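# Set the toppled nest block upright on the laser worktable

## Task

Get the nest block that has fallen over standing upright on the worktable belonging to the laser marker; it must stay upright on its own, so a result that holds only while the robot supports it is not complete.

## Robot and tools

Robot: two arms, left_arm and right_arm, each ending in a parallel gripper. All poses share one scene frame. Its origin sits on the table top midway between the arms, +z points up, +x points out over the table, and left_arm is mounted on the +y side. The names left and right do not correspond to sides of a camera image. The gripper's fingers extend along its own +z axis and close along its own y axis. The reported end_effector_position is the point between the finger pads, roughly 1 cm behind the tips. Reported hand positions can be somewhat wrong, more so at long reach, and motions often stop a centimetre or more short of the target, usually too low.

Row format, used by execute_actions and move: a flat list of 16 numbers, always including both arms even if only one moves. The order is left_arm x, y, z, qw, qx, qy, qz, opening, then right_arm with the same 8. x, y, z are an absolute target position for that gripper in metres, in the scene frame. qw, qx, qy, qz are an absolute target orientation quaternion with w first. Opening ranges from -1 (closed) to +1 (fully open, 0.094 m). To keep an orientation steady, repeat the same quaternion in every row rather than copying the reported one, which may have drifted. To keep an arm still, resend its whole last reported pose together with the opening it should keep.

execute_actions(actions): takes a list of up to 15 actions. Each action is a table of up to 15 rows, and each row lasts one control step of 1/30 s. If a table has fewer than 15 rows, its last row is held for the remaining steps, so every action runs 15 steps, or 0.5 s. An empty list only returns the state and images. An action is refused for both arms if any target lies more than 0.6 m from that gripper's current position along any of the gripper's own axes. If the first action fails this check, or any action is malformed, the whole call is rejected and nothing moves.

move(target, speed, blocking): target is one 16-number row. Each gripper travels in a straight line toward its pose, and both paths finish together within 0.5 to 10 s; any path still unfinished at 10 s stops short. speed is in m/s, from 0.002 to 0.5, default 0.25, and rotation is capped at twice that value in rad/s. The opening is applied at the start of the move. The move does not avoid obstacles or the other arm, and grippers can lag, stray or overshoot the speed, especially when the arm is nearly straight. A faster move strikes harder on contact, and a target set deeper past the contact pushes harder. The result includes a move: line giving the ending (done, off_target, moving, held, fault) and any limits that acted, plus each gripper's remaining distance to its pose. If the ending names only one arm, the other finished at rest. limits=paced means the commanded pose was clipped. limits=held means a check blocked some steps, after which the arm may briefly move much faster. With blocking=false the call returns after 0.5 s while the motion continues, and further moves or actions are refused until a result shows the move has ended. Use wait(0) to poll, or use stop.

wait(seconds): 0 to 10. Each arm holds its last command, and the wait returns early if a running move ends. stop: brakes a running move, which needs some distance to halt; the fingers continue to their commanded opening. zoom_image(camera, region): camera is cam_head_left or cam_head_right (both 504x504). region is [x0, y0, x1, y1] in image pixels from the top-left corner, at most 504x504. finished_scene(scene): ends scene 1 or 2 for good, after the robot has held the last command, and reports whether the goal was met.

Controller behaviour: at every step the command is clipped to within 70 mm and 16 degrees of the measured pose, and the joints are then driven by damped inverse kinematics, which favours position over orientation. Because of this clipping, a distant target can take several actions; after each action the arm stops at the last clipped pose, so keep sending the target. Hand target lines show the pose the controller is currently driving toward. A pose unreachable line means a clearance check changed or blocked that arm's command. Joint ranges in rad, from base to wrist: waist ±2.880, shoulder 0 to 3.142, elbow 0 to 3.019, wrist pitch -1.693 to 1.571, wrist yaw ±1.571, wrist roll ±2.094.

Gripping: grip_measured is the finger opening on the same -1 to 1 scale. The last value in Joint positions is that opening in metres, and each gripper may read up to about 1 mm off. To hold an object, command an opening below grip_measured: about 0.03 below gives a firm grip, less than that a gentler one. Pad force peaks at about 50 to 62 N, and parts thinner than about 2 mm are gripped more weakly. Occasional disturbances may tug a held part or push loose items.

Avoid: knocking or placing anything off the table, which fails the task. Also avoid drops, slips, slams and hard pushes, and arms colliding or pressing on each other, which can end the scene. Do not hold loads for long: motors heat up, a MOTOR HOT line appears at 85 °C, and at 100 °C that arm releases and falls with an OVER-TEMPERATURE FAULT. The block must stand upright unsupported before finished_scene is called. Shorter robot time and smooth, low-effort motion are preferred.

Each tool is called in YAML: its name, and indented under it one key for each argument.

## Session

execute_actions:
  actions: []

Scene clock: 0.00 s.
left_arm: end_effector_position=(+0.4475, -0.2844, +0.1522) grip_measured=+1.000 end_effector_quat_wxyz=(+0.382, -0.259, +0.854, -0.240) | right_arm: end_effector_position=(+0.4330, -0.7034, +0.3138) grip_measured=+1.000 end_effector_quat_wxyz=(+0.430, +0.150, +0.814, +0.361)
Joint positions: left_arm=[-0.933  1.797  1.312 -0.297 -0.569 -1.347  0.094] | right_arm=[-1.113  1.657  1.521 -1.261 -1.186 -0.503  0.094]
Joint velocities: left_arm=[-0.015 -0.005 -0.012 -0.002 -0.022 -0.051  0.   ] | right_arm=[-0.005  0.005  0.002 -0.022  0.007 -0.095  0.   ]
Joint torques (N m, as the arm reports them, + toward a larger angle): no reading
Motor temperatures (°C, as the motors report them): left_arm=[26 26 30 23 24 24] | right_arm=[24 22 26 23 23 23]
Hand target (left_arm): +0.452, -0.291, +0.160; +0.384, -0.261, +0.850, -0.249
Hand target (right_arm): +0.436, -0.707, +0.323; +0.437, +0.144, +0.814, +0.353

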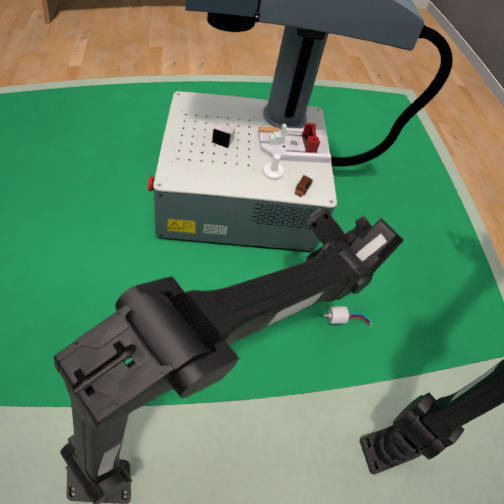

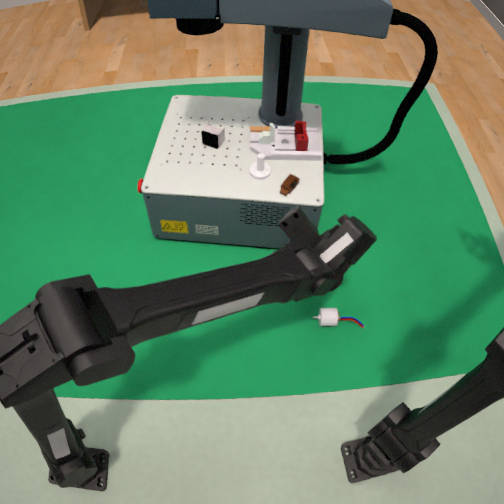

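zoom_image:
  camera: "cam_head_left"
  region: [150, 80, 340, 220]

zoom_image:
  camera: "cam_head_left"
  region: [190, 105, 260, 175]

zoom_image:
  camera: "cam_head_right"
  region: [180, 105, 250, 175]

Region (150, 80, 340, 220) of cam_head_left's 504x504 image, scaled by 2.653, with more detail than that image has; it fills the top 371 rows of this view, and the rest is white.

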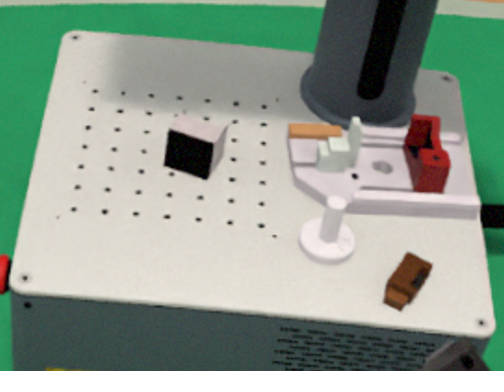

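Region (190, 105, 260, 175) of cam_head_left's 504x504 image, scaled by 7.200, with more detail than that image has.

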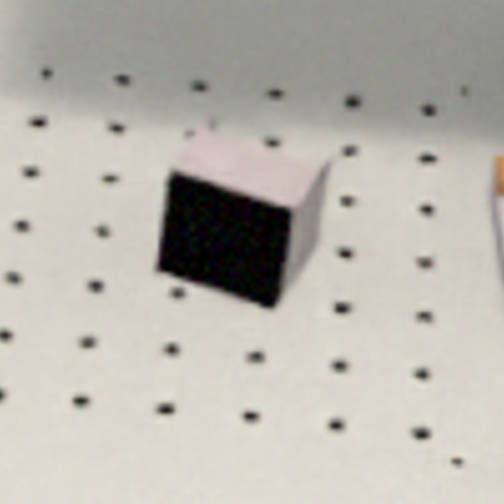

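Region (180, 105, 250, 175) of cam_head_right's 504x504 image, scaled by 7.200, with more detail than that image has.

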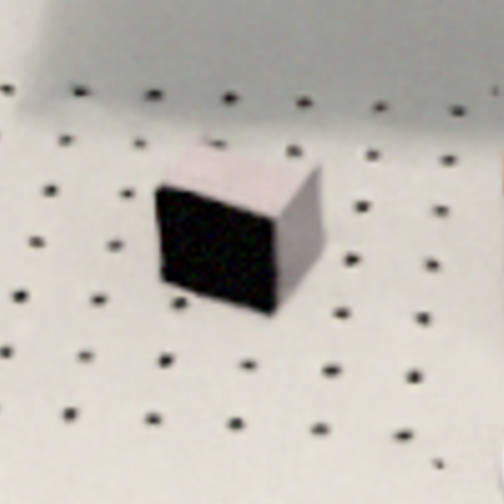

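move:
  target: [0.40,-0.1,0.33,0.253,0.209,0.943,-0.056,1, 0.433,-0.7034,0.3138,0.43,0.15,0.814,0.361,1]
  speed: 0.3

move:
  target: [0.64,-0.035,0.26,0.27,0.209,0.94,-0.056,1, 0.433,-0.7034,0.3138,0.43,0.15,0.814,0.361,1]
  speed: 0.2

zoom_image:
  camera: "cam_head_left"
  region: [160, 70, 280, 190]

zoom_image:
  camera: "cam_head_right"
  region: [150, 70, 270, 190]

Scene clock: 52.30 s.
left_arm: end_effector_position=(+0.3866, -0.0962, +0.3044) grip_measured=+1.000 end_effector_quat_wxyz=(+0.240, +0.209, +0.947, -0.051) | right_arm: end_effector_position=(+0.4330, -0.7034, +0.3138) grip_measured=+1.000 end_effector_quat_wxyz=(+0.430, +0.150, +0.814, +0.361)
Joint positions: left_arm=[-0.695  1.342  1.359 -1.115 -0.157 -0.291  0.094] | right_arm=[-1.113  1.657  1.521 -1.261 -1.186 -0.503  0.094]
Joint velocities: left_arm=[ 0.005 -0.015 -0.002  0.002  0.037  0.037  0.   ] | right_arm=[-0.005 -0.005 -0.012 -0.002  0.081 -0.022  0.   ]
Joint torques (N m, as the arm reports them, + toward a larger angle): left_arm=[ 0.54 -8.56 13.16  0.76  0.13  0.15] | right_arm=[ -2.01 -14.39  11.2    0.19  -0.88   0.02]
Motor temperatures (°C, as the motors report them): left_arm=[26 28 39 23 24 24] | right_arm=[24 24 32 23 23 23]
Hand target (left_arm): +0.394, -0.097, +0.329; +0.254, +0.211, +0.942, -0.058
Hand target (right_arm): +0.433, -0.703, +0.314; +0.430, +0.150, +0.814, +0.361
Off the commanded pose (left_arm): 0.029 m, 2 deg.
Off the commanded pose (right_arm): 0.000 m, 0 deg.
move: off_target (left_arm)

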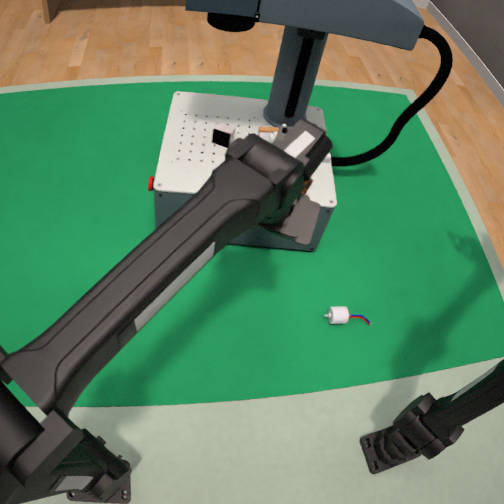

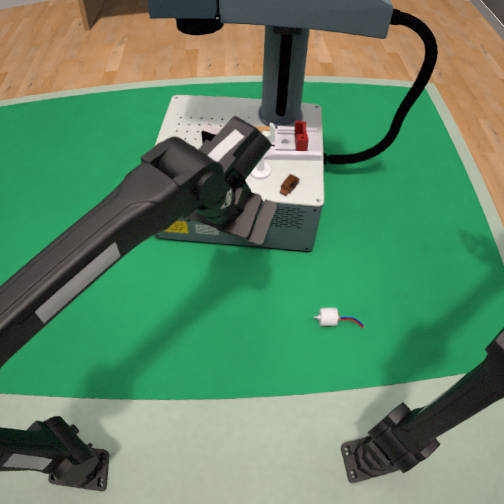

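Scene clock: 54.27 s.
left_arm: end_effector_position=(+0.6176, -0.0236, +0.2382) grip_measured=+1.000 end_effector_quat_wxyz=(+0.239, +0.204, +0.948, -0.049) | right_arm: end_effector_position=(+0.4330, -0.7034, +0.3138) grip_measured=+1.000 end_effector_quat_wxyz=(+0.430, +0.150, +0.814, +0.361)
Joint positions: left_arm=[-0.319  1.76   1.668 -0.986  0.013  0.033  0.094] | right_arm=[-1.113  1.657  1.521 -1.261 -1.186 -0.503  0.094]
Joint velocities: left_arm=[-0.005 -0.005  0.002  0.012 -0.051 -0.051  0.   ] | right_arm=[-0.015 -0.005  0.007 -0.007 -0.037 -0.051  0.   ]
Joint torques (N m, as the arm reports them, + toward a larger angle): left_arm=[ -0.12 -13.3   13.56   2.2    0.24   0.17] | right_arm=[ -1.95 -14.31  11.22   0.12  -0.87   0.  ]
Motor temperatures (°C, as the motors report them): left_arm=[26 28 40 23 24 24] | right_arm=[24 24 32 23 23 23]
Hand target (left_arm): +0.637, -0.030, +0.261; +0.270, +0.209, +0.938, -0.054
Hand target (right_arm): +0.433, -0.703, +0.314; +0.430, +0.150, +0.814, +0.361
Off the commanded pose (left_arm): 0.033 m, 4 deg.
Off the commanded pose (right_arm): 0.000 m, 0 deg.
move: off_target (left_arm)

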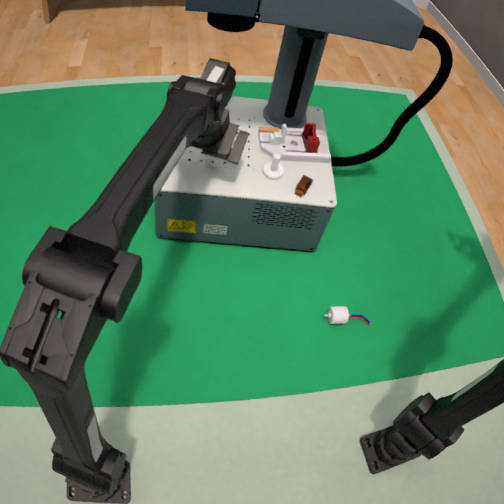

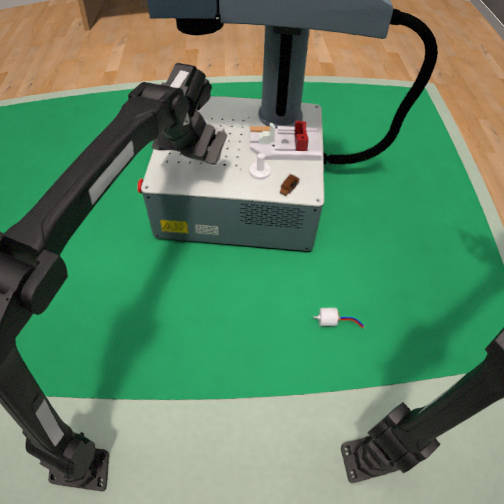

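Region (160, 70, 280, 190) of cam_head_left's 504x504 image, scaled by 4.200, with more detail than that image has.

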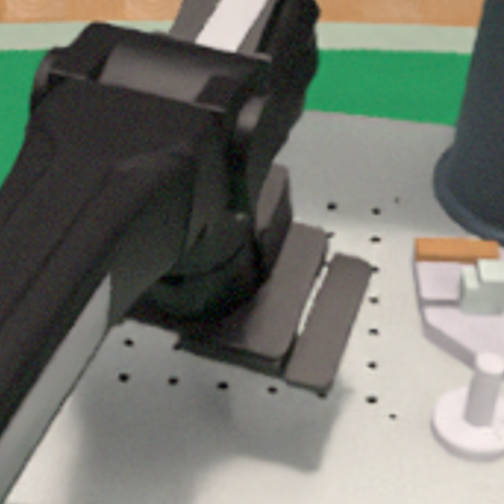

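Region (150, 70, 270, 190) of cam_head_right's 504x504 image, scaled by 4.200, with more detail than that image has.

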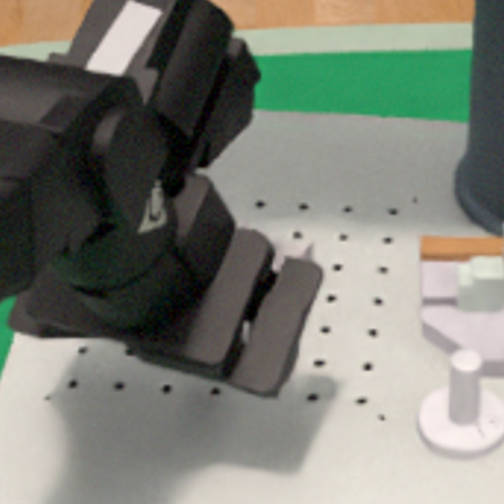

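move:
  target: [0.64,-0.03,0.235,0.11,0.215,0.970,-0.024,1, 0.433,-0.7034,0.3138,0.43,0.15,0.814,0.361,1]
  speed: 0.12

zoom_image:
  camera: "cam_head_left"
  region: [160, 70, 280, 190]

zoom_image:
  camera: "cam_head_right"
  region: [150, 70, 270, 190]

Scene clock: 60.03 s.
left_arm: end_effector_position=(+0.6269, -0.0274, +0.2248) grip_measured=+1.000 end_effector_quat_wxyz=(+0.102, +0.211, +0.972, -0.025) | right_arm: end_effector_position=(+0.4330, -0.7034, +0.3138) grip_measured=+1.000 end_effector_quat_wxyz=(+0.430, +0.150, +0.814, +0.361)
Joint positions: left_arm=[-0.319  1.977  2.012 -1.397  0.013  0.038  0.094] | right_arm=[-1.113  1.657  1.521 -1.261 -1.186 -0.503  0.094]
Joint velocities: left_arm=[-0.005 -0.005  0.002 -0.017 -0.007 -0.007  0.   ] | right_arm=[-0.005 -0.005 -0.007 -0.007 -0.066 -0.051  0.   ]
Joint torques (N m, as the arm reports them, + toward a larger angle): left_arm=[  0.05 -15.35  13.31   0.41   0.19   0.15] | right_arm=[ -1.88 -14.38  11.15   0.14  -0.88   0.03]
Motor temperatures (°C, as the motors report them): left_arm=[26 28 42 23 24 24] | right_arm=[24 24 32 23 23 23]
Hand target (left_arm): +0.639, -0.029, +0.235; +0.111, +0.216, +0.970, -0.026
Hand target (right_arm): +0.433, -0.703, +0.314; +0.430, +0.150, +0.814, +0.361
Off the commanded pose (left_arm): 0.017 m, 1 deg.
Off the commanded pose (right_arm): 0.000 m, 0 deg.
move: off_target (left_arm)

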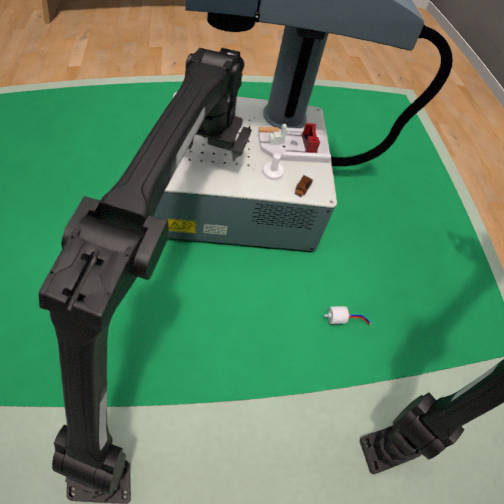

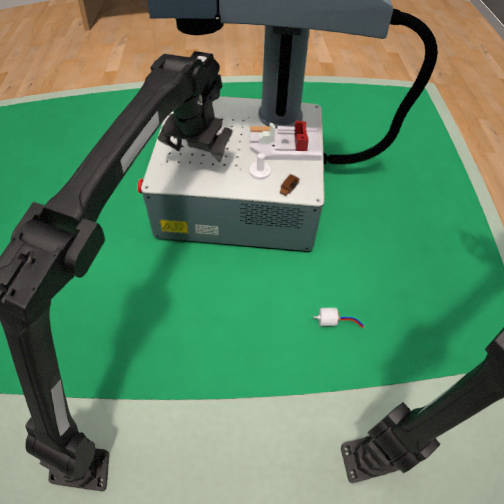

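Region (160, 70, 280, 190) of cam_head_left's 504x504 image, scaled by 4.200, with more detail than that image has.

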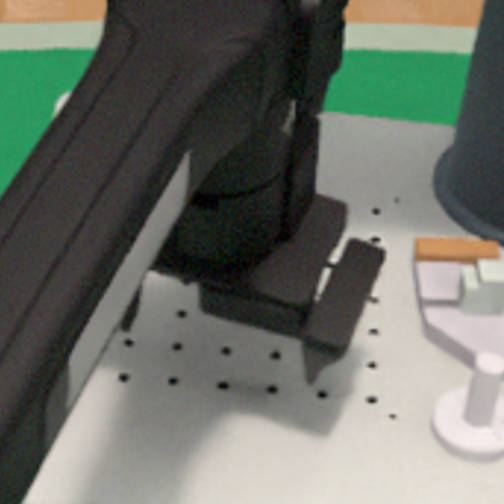

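Region (150, 70, 270, 190) of cam_head_right's 504x504 image, scaled by 4.200, with more detail than that image has.

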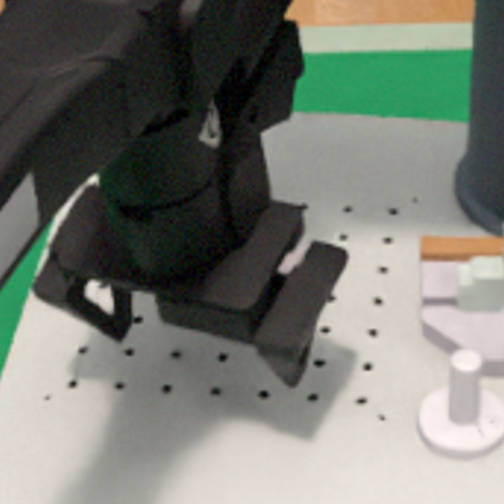

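move:
  target: [0.705,-0.06,0.233,0.135,0.215,0.967,-0.03,1, 0.433,-0.7034,0.3138,0.43,0.15,0.814,0.361,1]
  speed: 0.06

zoom_image:
  camera: "cam_head_left"
  region: [160, 70, 280, 190]

zoom_image:
  camera: "cam_head_right"
  region: [150, 70, 270, 190]

Scene clock: 74.33 s.
left_arm: end_effector_position=(+0.6961, -0.0556, +0.2282) grip_measured=+1.000 end_effector_quat_wxyz=(+0.130, +0.210, +0.969, -0.029) | right_arm: end_effector_position=(+0.4330, -0.7034, +0.3138) grip_measured=+1.000 end_effector_quat_wxyz=(+0.430, +0.150, +0.814, +0.361)
Joint positions: left_arm=[-0.319  2.206  2.391 -1.489  0.013  0.038  0.094] | right_arm=[-1.113  1.657  1.521 -1.261 -1.186 -0.503  0.094]
Joint velocities: left_arm=[-0.015 -0.005  0.007 -0.022 -0.081  0.022  0.   ] | right_arm=[-0.015 -0.015 -0.002  0.027  0.037  0.022  0.   ]
Joint torques (N m, as the arm reports them, + toward a larger angle): left_arm=[ -0.31 -17.4   13.14   0.5    0.1    0.11] | right_arm=[ -2.1  -14.17  11.15   0.2   -0.88   0.02]
Motor temperatures (°C, as the motors report them): left_arm=[26 29 46 23 24 24] | right_arm=[24 24 32 23 24 23]
Hand target (left_arm): +0.704, -0.058, +0.233; +0.137, +0.215, +0.967, -0.030
Hand target (right_arm): +0.433, -0.703, +0.314; +0.430, +0.150, +0.814, +0.361
Off the commanded pose (left_arm): 0.011 m, 1 deg.
Off the commanded pose (right_arm): 0.000 m, 0 deg.
move: off_target (left_arm)

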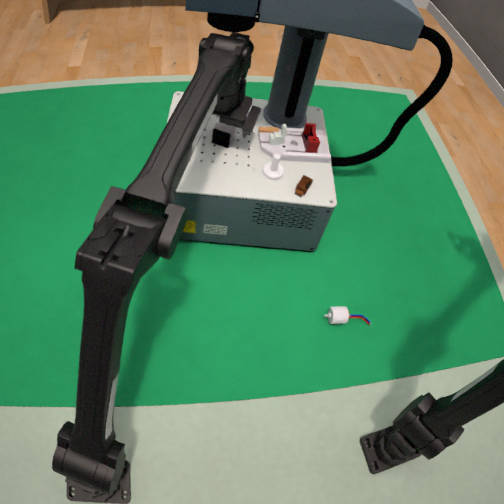

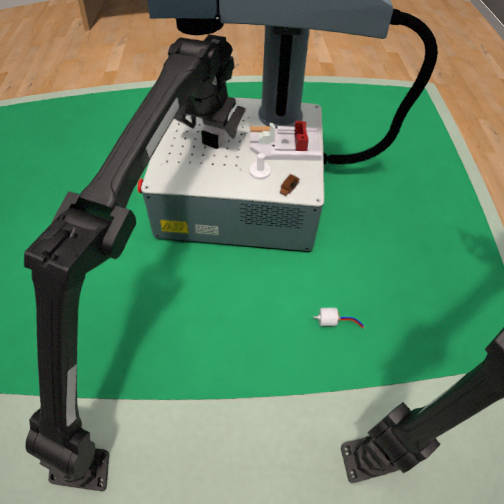

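Region (160, 70, 280, 190) of cam_head_left's 504x504 image, scaled by 4.200, with more detail than that image has.

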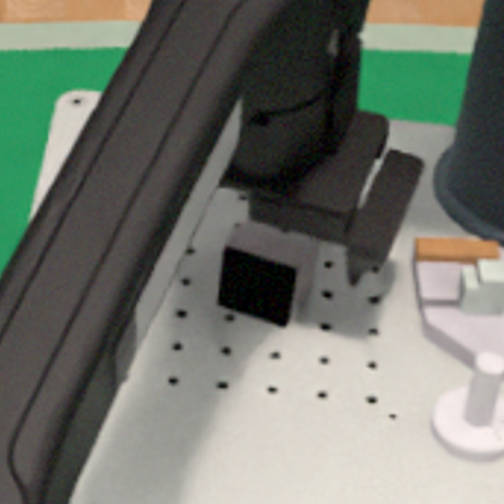

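Region (150, 70, 270, 190) of cam_head_right's 504x504 image, scaled by 4.200, with more detail than that image has.

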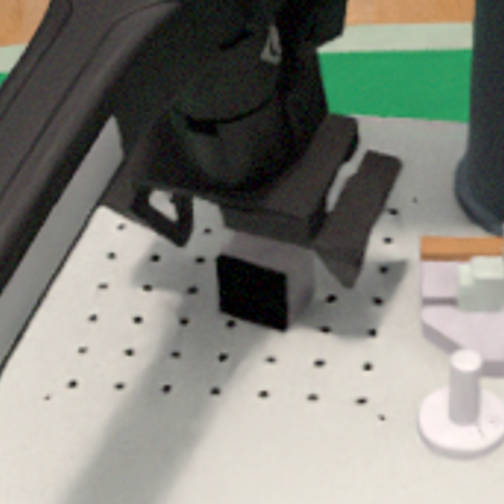

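move:
  target: [0.684,-0.052,0.212,0.135,0.215,0.967,-0.03,0.3, 0.433,-0.7034,0.3138,0.43,0.15,0.814,0.361,1]
  speed: 0.03

zoom_image:
  camera: "cam_head_left"
  region: [180, 90, 270, 180]

zoom_image:
  camera: "cam_head_right"
  region: [170, 90, 260, 180]

Scene clock: 79.83 s.
left_arm: end_effector_position=(+0.6837, -0.0504, +0.2083) grip_measured=+0.302 end_effector_quat_wxyz=(+0.124, +0.210, +0.969, -0.028) | right_arm: end_effector_position=(+0.4330, -0.7034, +0.3138) grip_measured=+1.000 end_effector_quat_wxyz=(+0.430, +0.150, +0.814, +0.361)
Joint positions: left_arm=[-0.319  2.148  2.241 -1.408  0.013  0.039  0.061] | right_arm=[-1.113  1.657  1.521 -1.261 -1.186 -0.503  0.094]
Joint velocities: left_arm=[ 0.005 -0.005  0.012  0.002 -0.095  0.037  0.   ] | right_arm=[-0.005 -0.015 -0.027  0.002 -0.022  0.007  0.   ]
Joint torques (N m, as the arm reports them, + toward a larger angle): left_arm=[ -0.65 -20.02   7.94   1.88   0.13   0.08] | right_arm=[ -2.05 -14.44  11.25   0.2   -0.88   0.01]
Motor temperatures (°C, as the motors report them): left_arm=[26 30 46 23 24 24] | right_arm=[24 24 32 23 24 23]
Hand target (left_arm): +0.684, -0.052, +0.212; +0.134, +0.215, +0.967, -0.030
Hand target (right_arm): +0.433, -0.703, +0.314; +0.430, +0.150, +0.814, +0.361
Off the commanded pose (left_arm): 0.004 m, 1 deg.
Off the commanded pose (right_arm): 0.000 m, 0 deg.
move: done

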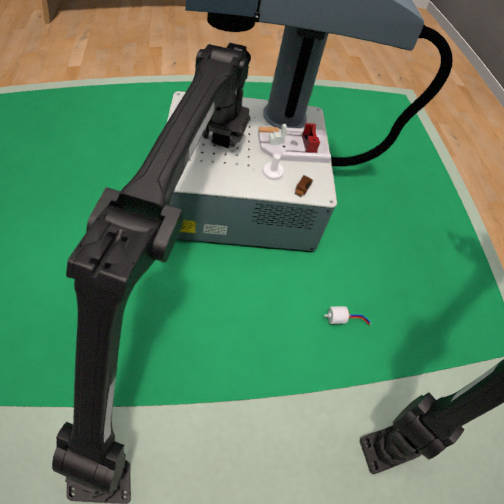

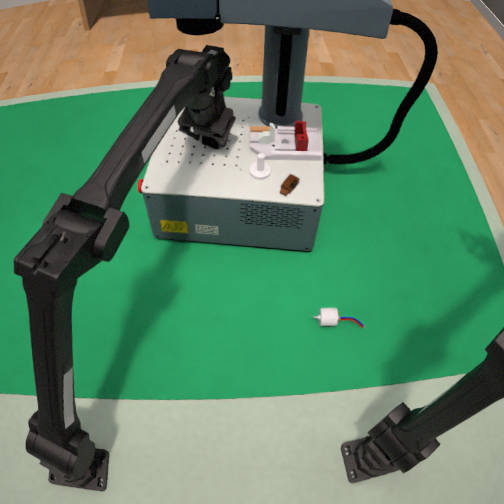

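Region (180, 90, 270, 180) of cam_head_left's 504x504 image, scaled by 5.600, with more detail than that image has.

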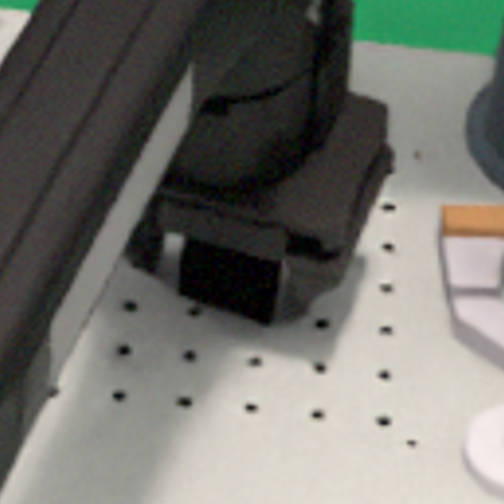

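Region (170, 90, 260, 180) of cam_head_right's 504x504 image, scaled by 5.600, with more detail than that image has.

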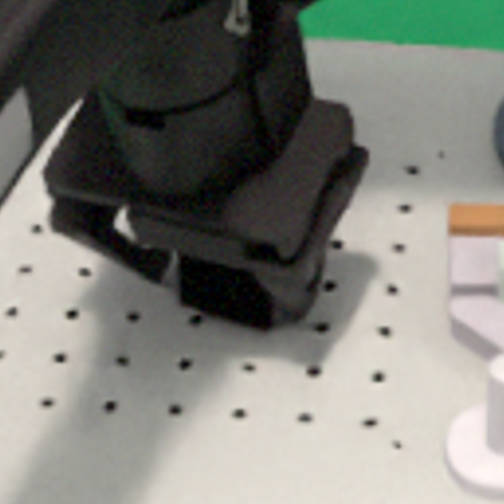

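execute_actions:
  actions:
    - [[0.684,-0.052,0.212,0.135,0.215,0.967,-0.03,-0.05, 0.433,-0.7034,0.3138,0.43,0.15,0.814,0.361,1]]
    - [[0.684,-0.052,0.212,0.135,0.215,0.967,-0.03,-0.2, 0.433,-0.7034,0.3138,0.43,0.15,0.814,0.361,1]]

Scene clock: 87.07 s.
left_arm: end_effector_position=(+0.6836, -0.0504, +0.2085) grip_measured=-0.160 end_effector_quat_wxyz=(+0.125, +0.210, +0.969, -0.028) | right_arm: end_effector_position=(+0.4330, -0.7034, +0.3138) grip_measured=+1.000 end_effector_quat_wxyz=(+0.430, +0.150, +0.814, +0.361)
Joint positions: left_arm=[-0.319  2.146  2.238 -1.405  0.013  0.039  0.039] | right_arm=[-1.113  1.657  1.521 -1.261 -1.186 -0.503  0.094]
Joint velocities: left_arm=[ 0.015 -0.015  0.007 -0.002 -0.022  0.022 -0.001] | right_arm=[-0.015 -0.015  0.007  0.002 -0.007 -0.022  0.   ]
Joint torques (N m, as the arm reports them, + toward a larger angle): left_arm=[ -0.59 -19.98   7.85   1.93   0.12   0.08] | right_arm=[ -1.86 -14.54  11.22   0.24  -0.89   0.01]
Motor temperatures (°C, as the motors report them): left_arm=[26 31 43 23 24 24] | right_arm=[24 24 32 23 24 23]
Hand target (left_arm): +0.684, -0.052, +0.212; +0.135, +0.215, +0.967, -0.030
Hand target (right_arm): +0.433, -0.703, +0.314; +0.430, +0.150, +0.814, +0.361
Off the commanded pose (left_arm): 0.004 m, 1 deg.
Off the commanded pose (right_arm): 0.000 m, 0 deg.

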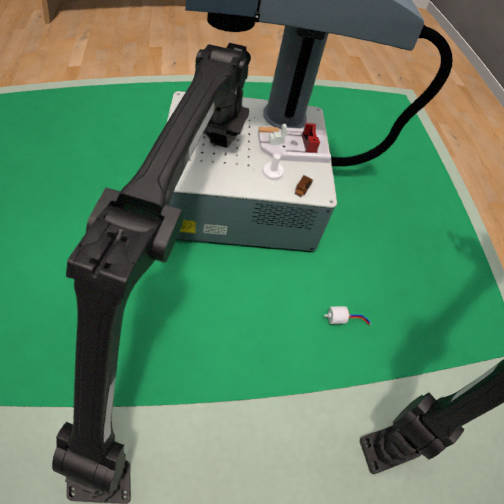

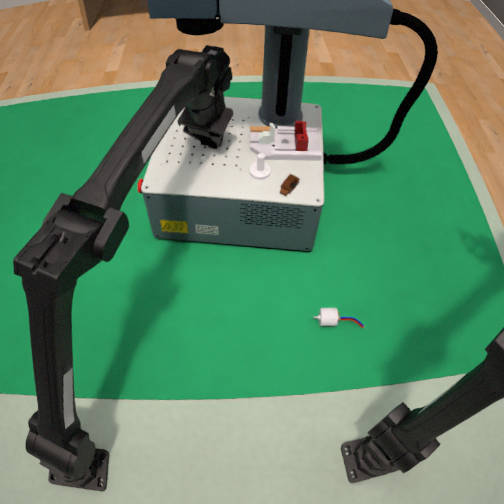

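move:
  target: [0.65,-0.035,0.245,0.125,0.21,0.969,-0.028,-0.2, 0.433,-0.7034,0.3138,0.43,0.15,0.814,0.361,1]
  speed: 0.08

move:
  target: [0.61,0.0,0.24,0.101,-0.604,0.786,0.077,-0.2, 0.433,-0.7034,0.3138,0.43,0.15,0.814,0.361,1]
  speed: 0.3

zoom_image:
  camera: "cam_head_right"
  region: [140, 100, 240, 200]

Scene clock: 91.90 s.
left_arm: end_effector_position=(+0.6561, -0.0392, +0.2408) grip_measured=-0.160 end_effector_quat_wxyz=(+0.131, +0.210, +0.968, -0.029) | right_arm: end_effector_position=(+0.4330, -0.7034, +0.3138) grip_measured=+1.000 end_effector_quat_wxyz=(+0.430, +0.150, +0.814, +0.361)
Joint positions: left_arm=[-0.319  2.037  2.141 -1.405  0.013  0.039  0.039] | right_arm=[-1.113  1.657  1.521 -1.261 -1.186 -0.503  0.094]
Joint velocities: left_arm=[-0.015  0.005  0.002 -0.012  0.037 -0.022  0.001] | right_arm=[ 0.005 -0.005 -0.012 -0.007  0.037 -0.007  0.   ]
Joint torques (N m, as the arm reports them, + toward a larger angle): left_arm=[ -0.37 -18.72   8.32   0.53   0.1    0.  ] | right_arm=[ -2.1  -14.42  11.17   0.26  -0.88   0.03]
Motor temperatures (°C, as the motors report them): left_arm=[26 31 42 23 24 24] | right_arm=[24 24 32 23 24 23]
Hand target (left_arm): +0.650, -0.036, +0.245; +0.125, +0.210, +0.969, -0.028
Hand target (right_arm): +0.433, -0.703, +0.314; +0.430, +0.150, +0.814, +0.361
Off the commanded pose (left_arm): 0.009 m, 1 deg.
Off the commanded pose (right_arm): 0.000 m, 0 deg.
move: done

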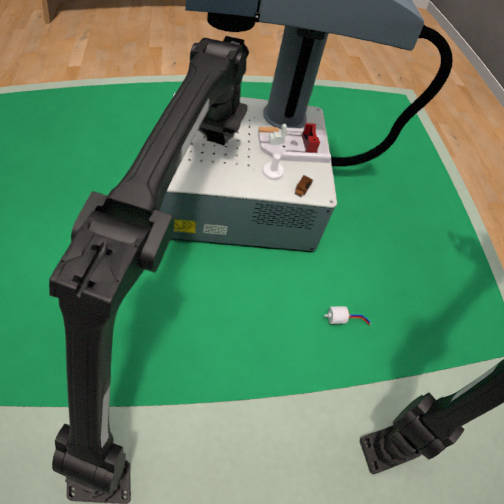

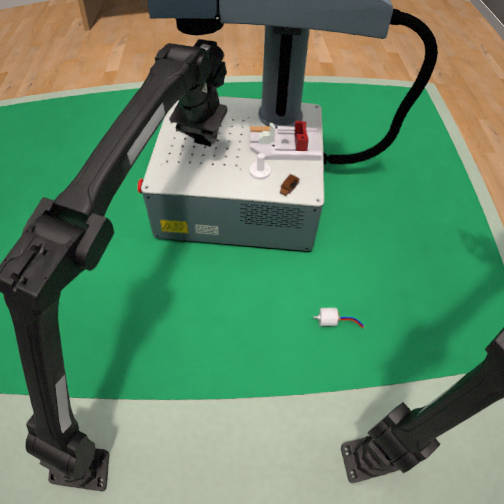

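Scene clock: 95.40 s.
left_arm: end_effector_position=(+0.6036, +0.0069, +0.2306) grip_measured=-0.158 end_effector_quat_wxyz=(+0.102, -0.598, +0.792, +0.068) | right_arm: end_effector_position=(+0.4330, -0.7034, +0.3138) grip_measured=+1.000 end_effector_quat_wxyz=(+0.430, +0.150, +0.814, +0.361)
Joint positions: left_arm=[-0.352  2.048  2.141 -1.686 -0.245 -1.716  0.04 ] | right_arm=[-1.113  1.657  1.521 -1.261 -1.186 -0.503  0.094]
Joint velocities: left_arm=[-0.005 -0.015  0.007  0.002 -0.007  0.007 -0.   ] | right_arm=[-0.005 -0.015 -0.017 -0.032  0.037 -0.007  0.   ]
Joint torques (N m, as the arm reports them, + toward a larger angle): left_arm=[ -1.13 -15.69  11.91  -0.1   -0.22  -0.16] | right_arm=[ -2.21 -14.35  11.17   0.13  -0.88   0.03]
Motor temperatures (°C, as the motors report them): left_arm=[26 31 42 23 24 24] | right_arm=[24 24 32 23 24 23]
Hand target (left_arm): +0.608, -0.000, +0.239; +0.107, -0.602, +0.789, +0.061
Hand target (right_arm): +0.433, -0.703, +0.314; +0.430, +0.150, +0.814, +0.361
Off the commanded pose (left_arm): 0.013 m, 1 deg.
Off the commanded pose (right_arm): 0.000 m, 0 deg.
joint sent to its limit (left arm) — the command would take joint 4 (wrist pitch) past its lower limit, so that joint was sent only as far as its limit.
move: off_target (left_arm)

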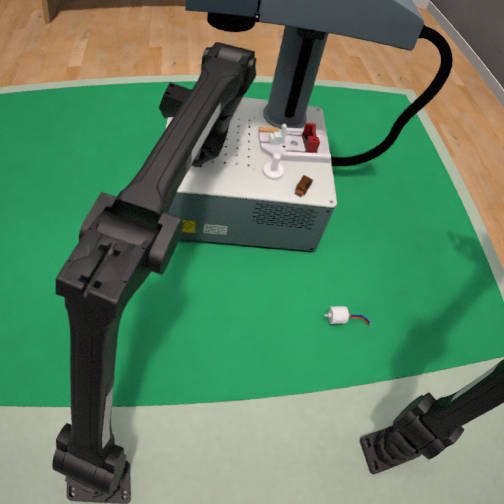

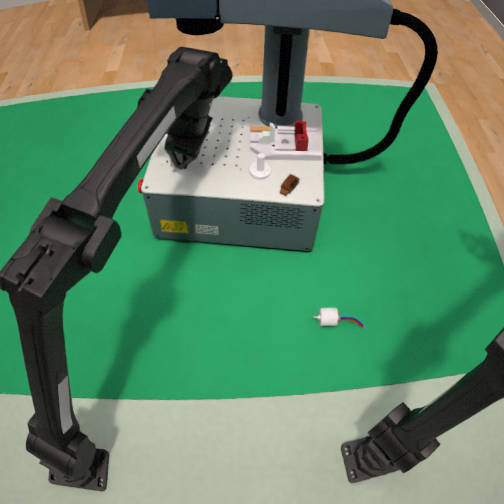

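Region (140, 100, 240, 200) of cam_head_right's 504x504 image, scaled by 5.040, with more detail than that image has.

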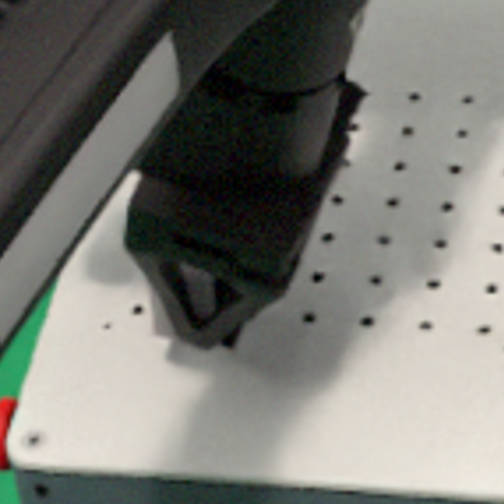

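move:
  target: [0.607,0.004,0.2,0.101,-0.604,0.786,0.077,-0.2, 0.433,-0.7034,0.3138,0.43,0.15,0.814,0.361,1]
  speed: 0.025

zoom_image:
  camera: "cam_head_right"
  region: [140, 100, 240, 200]

Scene clock: 100.27 s.
left_arm: end_effector_position=(+0.6037, +0.0072, +0.2173) grip_measured=-0.158 end_effector_quat_wxyz=(+0.101, -0.601, +0.790, +0.071) | right_arm: end_effector_position=(+0.4330, -0.7034, +0.3138) grip_measured=+1.000 end_effector_quat_wxyz=(+0.430, +0.150, +0.814, +0.361)
Joint positions: left_arm=[-0.352  2.05   2.109 -1.659 -0.246 -1.724  0.04 ] | right_arm=[-1.113  1.657  1.521 -1.261 -1.186 -0.503  0.094]
Joint velocities: left_arm=[-0.015  0.015 -0.002 -0.007 -0.051  0.022 -0.   ] | right_arm=[-0.015 -0.005  0.012 -0.002  0.095 -0.037  0.   ]
Joint torques (N m, as the arm reports them, + toward a larger angle): left_arm=[ -0.76 -15.89   7.84   1.26  -0.31  -0.17] | right_arm=[ -2.01 -14.33  11.17   0.2   -0.9    0.01]
Motor temperatures (°C, as the motors report them): left_arm=[26 31 42 23 24 24] | right_arm=[24 24 32 23 24 23]
Hand target (left_arm): +0.607, +0.004, +0.200; +0.101, -0.604, +0.787, +0.077
Hand target (right_arm): +0.433, -0.703, +0.314; +0.430, +0.150, +0.814, +0.361
Off the commanded pose (left_arm): 0.018 m, 1 deg.
Off the commanded pose (right_arm): 0.000 m, 0 deg.
move: off_target (left_arm)

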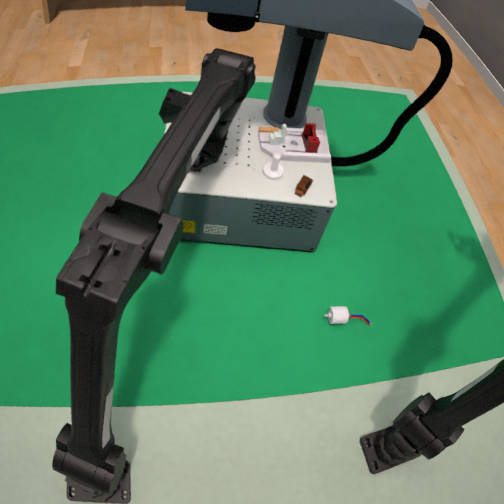

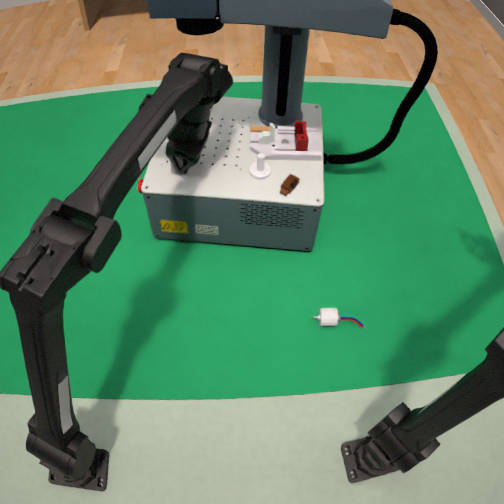

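Region (140, 100, 240, 200) of cam_head_right's 504x504 image, scaled by 5.040, with more detail than that image has.

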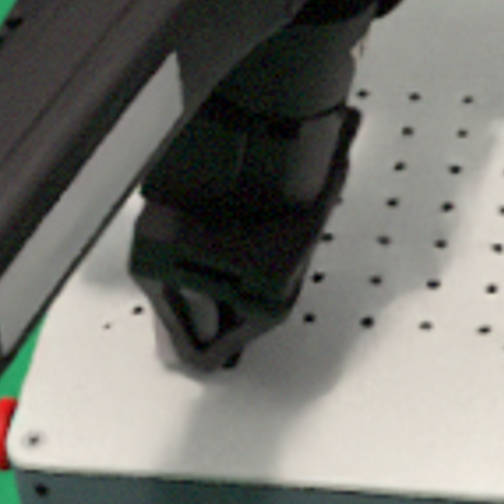

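move:
  target: [0.605,0.005,0.188,0.101,-0.604,0.786,0.077,-0.2, 0.433,-0.7034,0.3138,0.43,0.15,0.814,0.361,1]
  speed: 0.03

Scene clock: 103.83 s.
left_arm: end_effector_position=(+0.6044, +0.0074, +0.2056) grip_measured=-0.158 end_effector_quat_wxyz=(+0.102, -0.601, +0.789, +0.072) | right_arm: end_effector_position=(+0.4330, -0.7034, +0.3138) grip_measured=+1.000 end_effector_quat_wxyz=(+0.430, +0.150, +0.814, +0.361)
Joint positions: left_arm=[-0.352  2.05   2.078 -1.628 -0.249 -1.725  0.04 ] | right_arm=[-1.113  1.657  1.521 -1.261 -1.186 -0.503  0.094]
Joint velocities: left_arm=[-0.015 -0.015 -0.007  0.007  0.007 -0.007  0.   ] | right_arm=[-0.005  0.005 -0.012 -0.007  0.007 -0.007  0.   ]
Joint torques (N m, as the arm reports them, + toward a larger angle): left_arm=[ -0.7  -16.1    6.99   1.41  -0.22  -0.16] | right_arm=[ -2.18 -14.24  11.2    0.22  -0.89   0.02]
Motor temperatures (°C, as the motors report them): left_arm=[26 31 41 23 24 24] | right_arm=[24 24 32 23 24 23]
Hand target (left_arm): +0.605, +0.005, +0.188; +0.101, -0.604, +0.787, +0.077
Hand target (right_arm): +0.433, -0.703, +0.314; +0.430, +0.150, +0.814, +0.361
Off the commanded pose (left_arm): 0.018 m, 1 deg.
Off the commanded pose (right_arm): 0.000 m, 0 deg.
move: off_target (left_arm)

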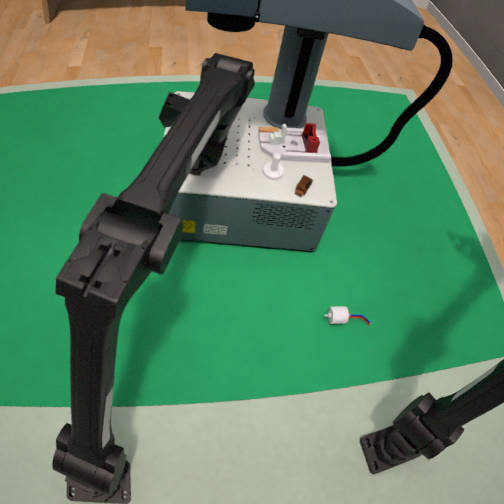

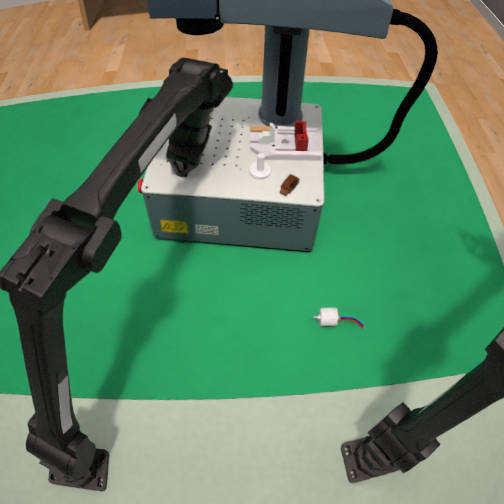

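execute_actions:
  actions:
    - [[0.605,0.005,0.205,0.101,-0.604,0.786,0.077,-0.2, 0.433,-0.7034,0.3138,0.43,0.15,0.814,0.361,1],[0.605,0.005,0.205,0.101,-0.604,0.786,0.077,-0.2, 0.433,-0.7034,0.3138,0.43,0.15,0.814,0.361,1],[0.605,0.005,0.205,0.101,-0.604,0.786,0.077,-0.2, 0.433,-0.7034,0.3138,0.43,0.15,0.814,0.361,1],[0.605,0.005,0.205,0.101,-0.604,0.786,0.077,0.5, 0.433,-0.7034,0.3138,0.43,0.15,0.814,0.361,1]]

move:
  target: [0.606,0.021,0.215,-0.171,-0.594,0.774,-0.132,0.5, 0.433,-0.7034,0.3138,0.43,0.15,0.814,0.361,1]
  speed: 0.15

zoom_image:
  camera: "cam_head_right"
  region: [140, 110, 230, 200]

zoom_image:
  camera: "cam_head_left"
  region: [150, 110, 240, 200]

Scene clock: 114.57 s.
left_arm: end_effector_position=(+0.6040, +0.0078, +0.2056) grip_measured=+0.498 end_effector_quat_wxyz=(+0.103, -0.601, +0.789, +0.073) | right_arm: end_effector_position=(+0.4330, -0.7034, +0.3138) grip_measured=+1.000 end_effector_quat_wxyz=(+0.430, +0.150, +0.814, +0.361)
Joint positions: left_arm=[-0.352  2.05   2.078 -1.63  -0.251 -1.726  0.07 ] | right_arm=[-1.113  1.657  1.521 -1.261 -1.186 -0.503  0.094]
Joint velocities: left_arm=[-0.024 -0.005  0.002 -0.007  0.037 -0.11   0.001] | right_arm=[-0.005 -0.005 -0.012  0.012  0.081 -0.051  0.   ]
Joint torques (N m, as the arm reports them, + toward a larger angle): left_arm=[ -0.76 -16.17   9.9    0.    -0.16  -0.15] | right_arm=[ -2.24 -14.42  11.24   0.13  -0.9    0.02]
Motor temperatures (°C, as the motors report them): left_arm=[26 31 39 23 24 24] | right_arm=[24 25 32 23 24 23]
Hand target (left_arm): +0.605, +0.005, +0.205; +0.101, -0.604, +0.787, +0.077
Hand target (right_arm): +0.433, -0.703, +0.314; +0.430, +0.150, +0.814, +0.361
Off the commanded pose (left_arm): 0.003 m, 1 deg.
Off the commanded pose (right_arm): 0.000 m, 0 deg.

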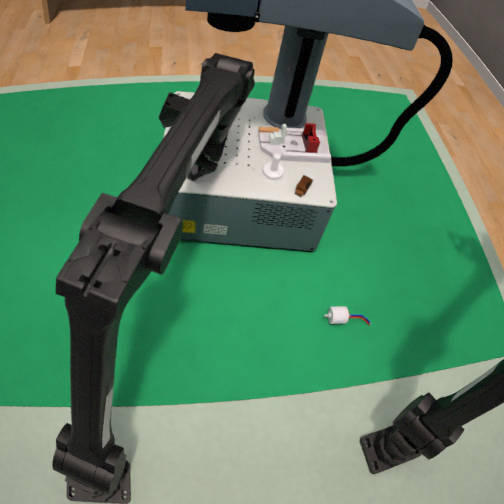

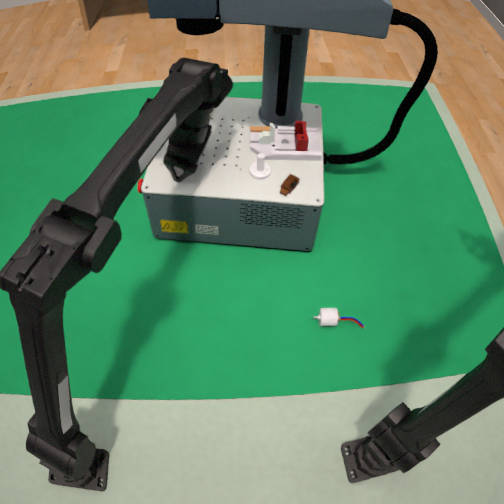

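Scene clock: 117.23 s.
left_arm: end_effector_position=(+0.6043, +0.0166, +0.2125) grip_measured=+0.498 end_effector_quat_wxyz=(-0.172, -0.599, +0.772, -0.127) | right_arm: end_effector_position=(+0.4330, -0.7034, +0.3138) grip_measured=+1.000 end_effector_quat_wxyz=(+0.430, +0.150, +0.814, +0.361)
Joint positions: left_arm=[-0.157  2.025  2.029 -1.598  0.431 -1.54   0.07 ] | right_arm=[-1.113  1.657  1.521 -1.261 -1.186 -0.503  0.094]
Joint velocities: left_arm=[ 0.005 -0.015  0.007  0.002  0.022 -0.007  0.   ] | right_arm=[-0.005 -0.005 -0.002 -0.022 -0.022  0.125  0.   ]
Joint torques (N m, as the arm reports them, + toward a larger angle): left_arm=[  0.28 -17.86   7.6    1.17   0.43   0.14] | right_arm=[ -2.07 -14.44  11.17   0.24  -0.9    0.02]
Motor temperatures (°C, as the motors report them): left_arm=[26 31 39 23 24 24] | right_arm=[24 25 32 23 24 23]
Hand target (left_arm): +0.606, +0.021, +0.215; -0.167, -0.594, +0.775, -0.136
Hand target (right_arm): +0.433, -0.703, +0.314; +0.430, +0.150, +0.814, +0.361
Off the commanded pose (left_arm): 0.005 m, 1 deg.
Off the commanded pose (right_arm): 0.000 m, 0 deg.
move: done

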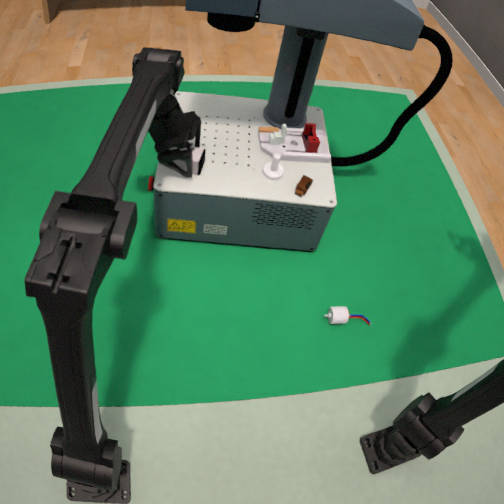

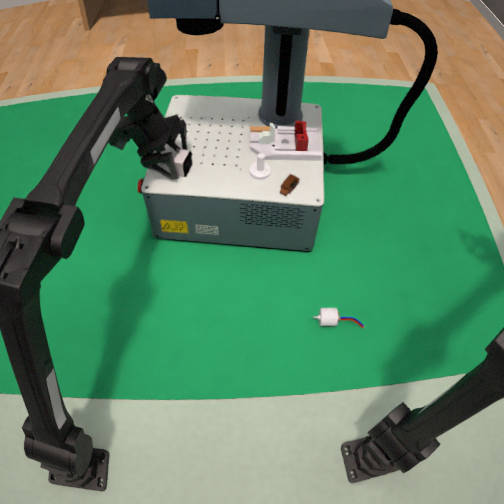

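Region (140, 110, 230, 200) of cam_head_right's 504x504 image, scaled by 5.600, with more detail than that image has.

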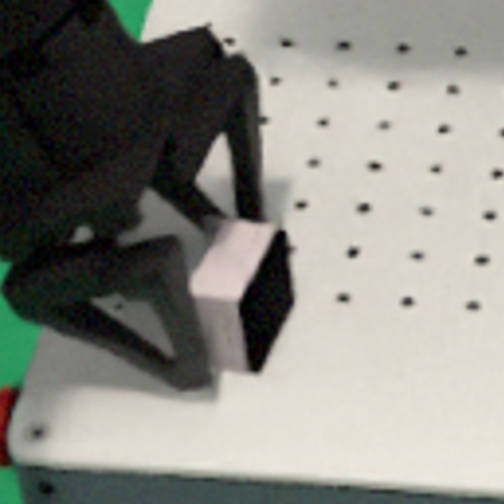

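Region (150, 110, 240, 200) of cam_head_left's 504x504 image, scaled by 5.600, with more detail than that image has.

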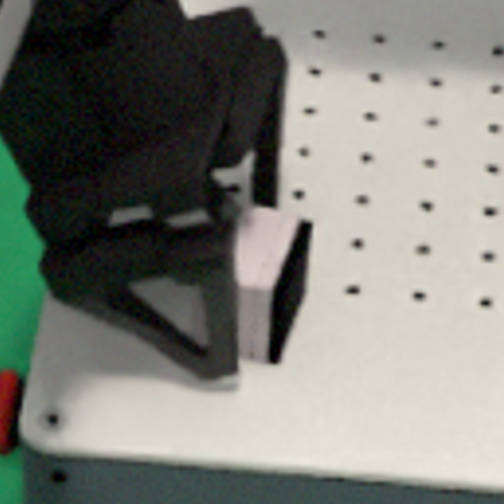

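execute_actions:
  actions:
    - [[0.606,0.008,0.215,-0.171,-0.594,0.774,-0.132,0.2, 0.433,-0.7034,0.3138,0.43,0.15,0.814,0.361,1]]
    - [[0.606,0.008,0.215,-0.171,-0.594,0.774,-0.132,-0.08, 0.433,-0.7034,0.3138,0.43,0.15,0.814,0.361,1]]
    - [[0.606,0.008,0.215,-0.171,-0.594,0.774,-0.132,-0.2, 0.433,-0.7034,0.3138,0.43,0.15,0.814,0.361,1]]

zoom_image:
  camera: "cam_head_left"
  region: [150, 110, 240, 200]

Scene clock: 124.20 s.
left_arm: end_effector_position=(+0.6043, +0.0163, +0.2127) grip_measured=-0.159 end_effector_quat_wxyz=(-0.173, -0.598, +0.772, -0.128) | right_arm: end_effector_position=(+0.4330, -0.7034, +0.3138) grip_measured=+1.000 end_effector_quat_wxyz=(+0.430, +0.150, +0.814, +0.361)
Joint positions: left_arm=[-0.157  2.025  2.029 -1.598  0.433 -1.538  0.04 ] | right_arm=[-1.113  1.657  1.521 -1.261 -1.186 -0.503  0.094]
Joint velocities: left_arm=[-0.005 -0.015 -0.002 -0.002  0.022  0.037 -0.002] | right_arm=[-0.005  0.005 -0.002 -0.012  0.007 -0.051  0.   ]
Joint torques (N m, as the arm reports them, + toward a larger angle): left_arm=[ -1.45 -16.69   9.4    0.75   0.41  -0.07] | right_arm=[ -1.86 -14.44  11.21   0.12  -0.89  -0.01]
Motor temperatures (°C, as the motors report them): left_arm=[26 31 39 23 24 24] | right_arm=[24 25 32 23 24 23]
Hand target (left_arm): +0.606, +0.008, +0.215; -0.171, -0.594, +0.775, -0.132
Hand target (right_arm): +0.433, -0.703, +0.314; +0.430, +0.150, +0.814, +0.361
Off the commanded pose (left_arm): 0.009 m, 1 deg.
Off the commanded pose (right_arm): 0.000 m, 0 deg.

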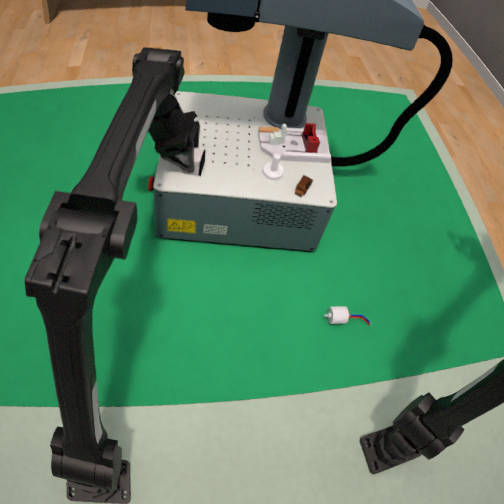

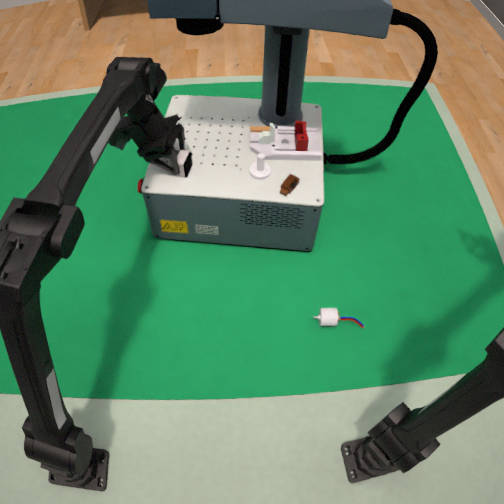

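Region (150, 110, 240, 200) of cam_head_left's 504x504 image, scaled by 5.600, with more detail than that image has.

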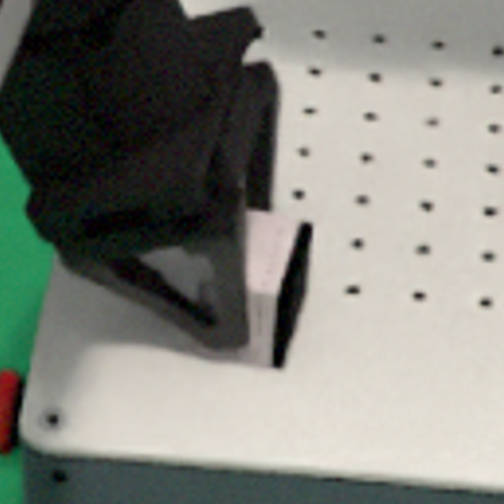

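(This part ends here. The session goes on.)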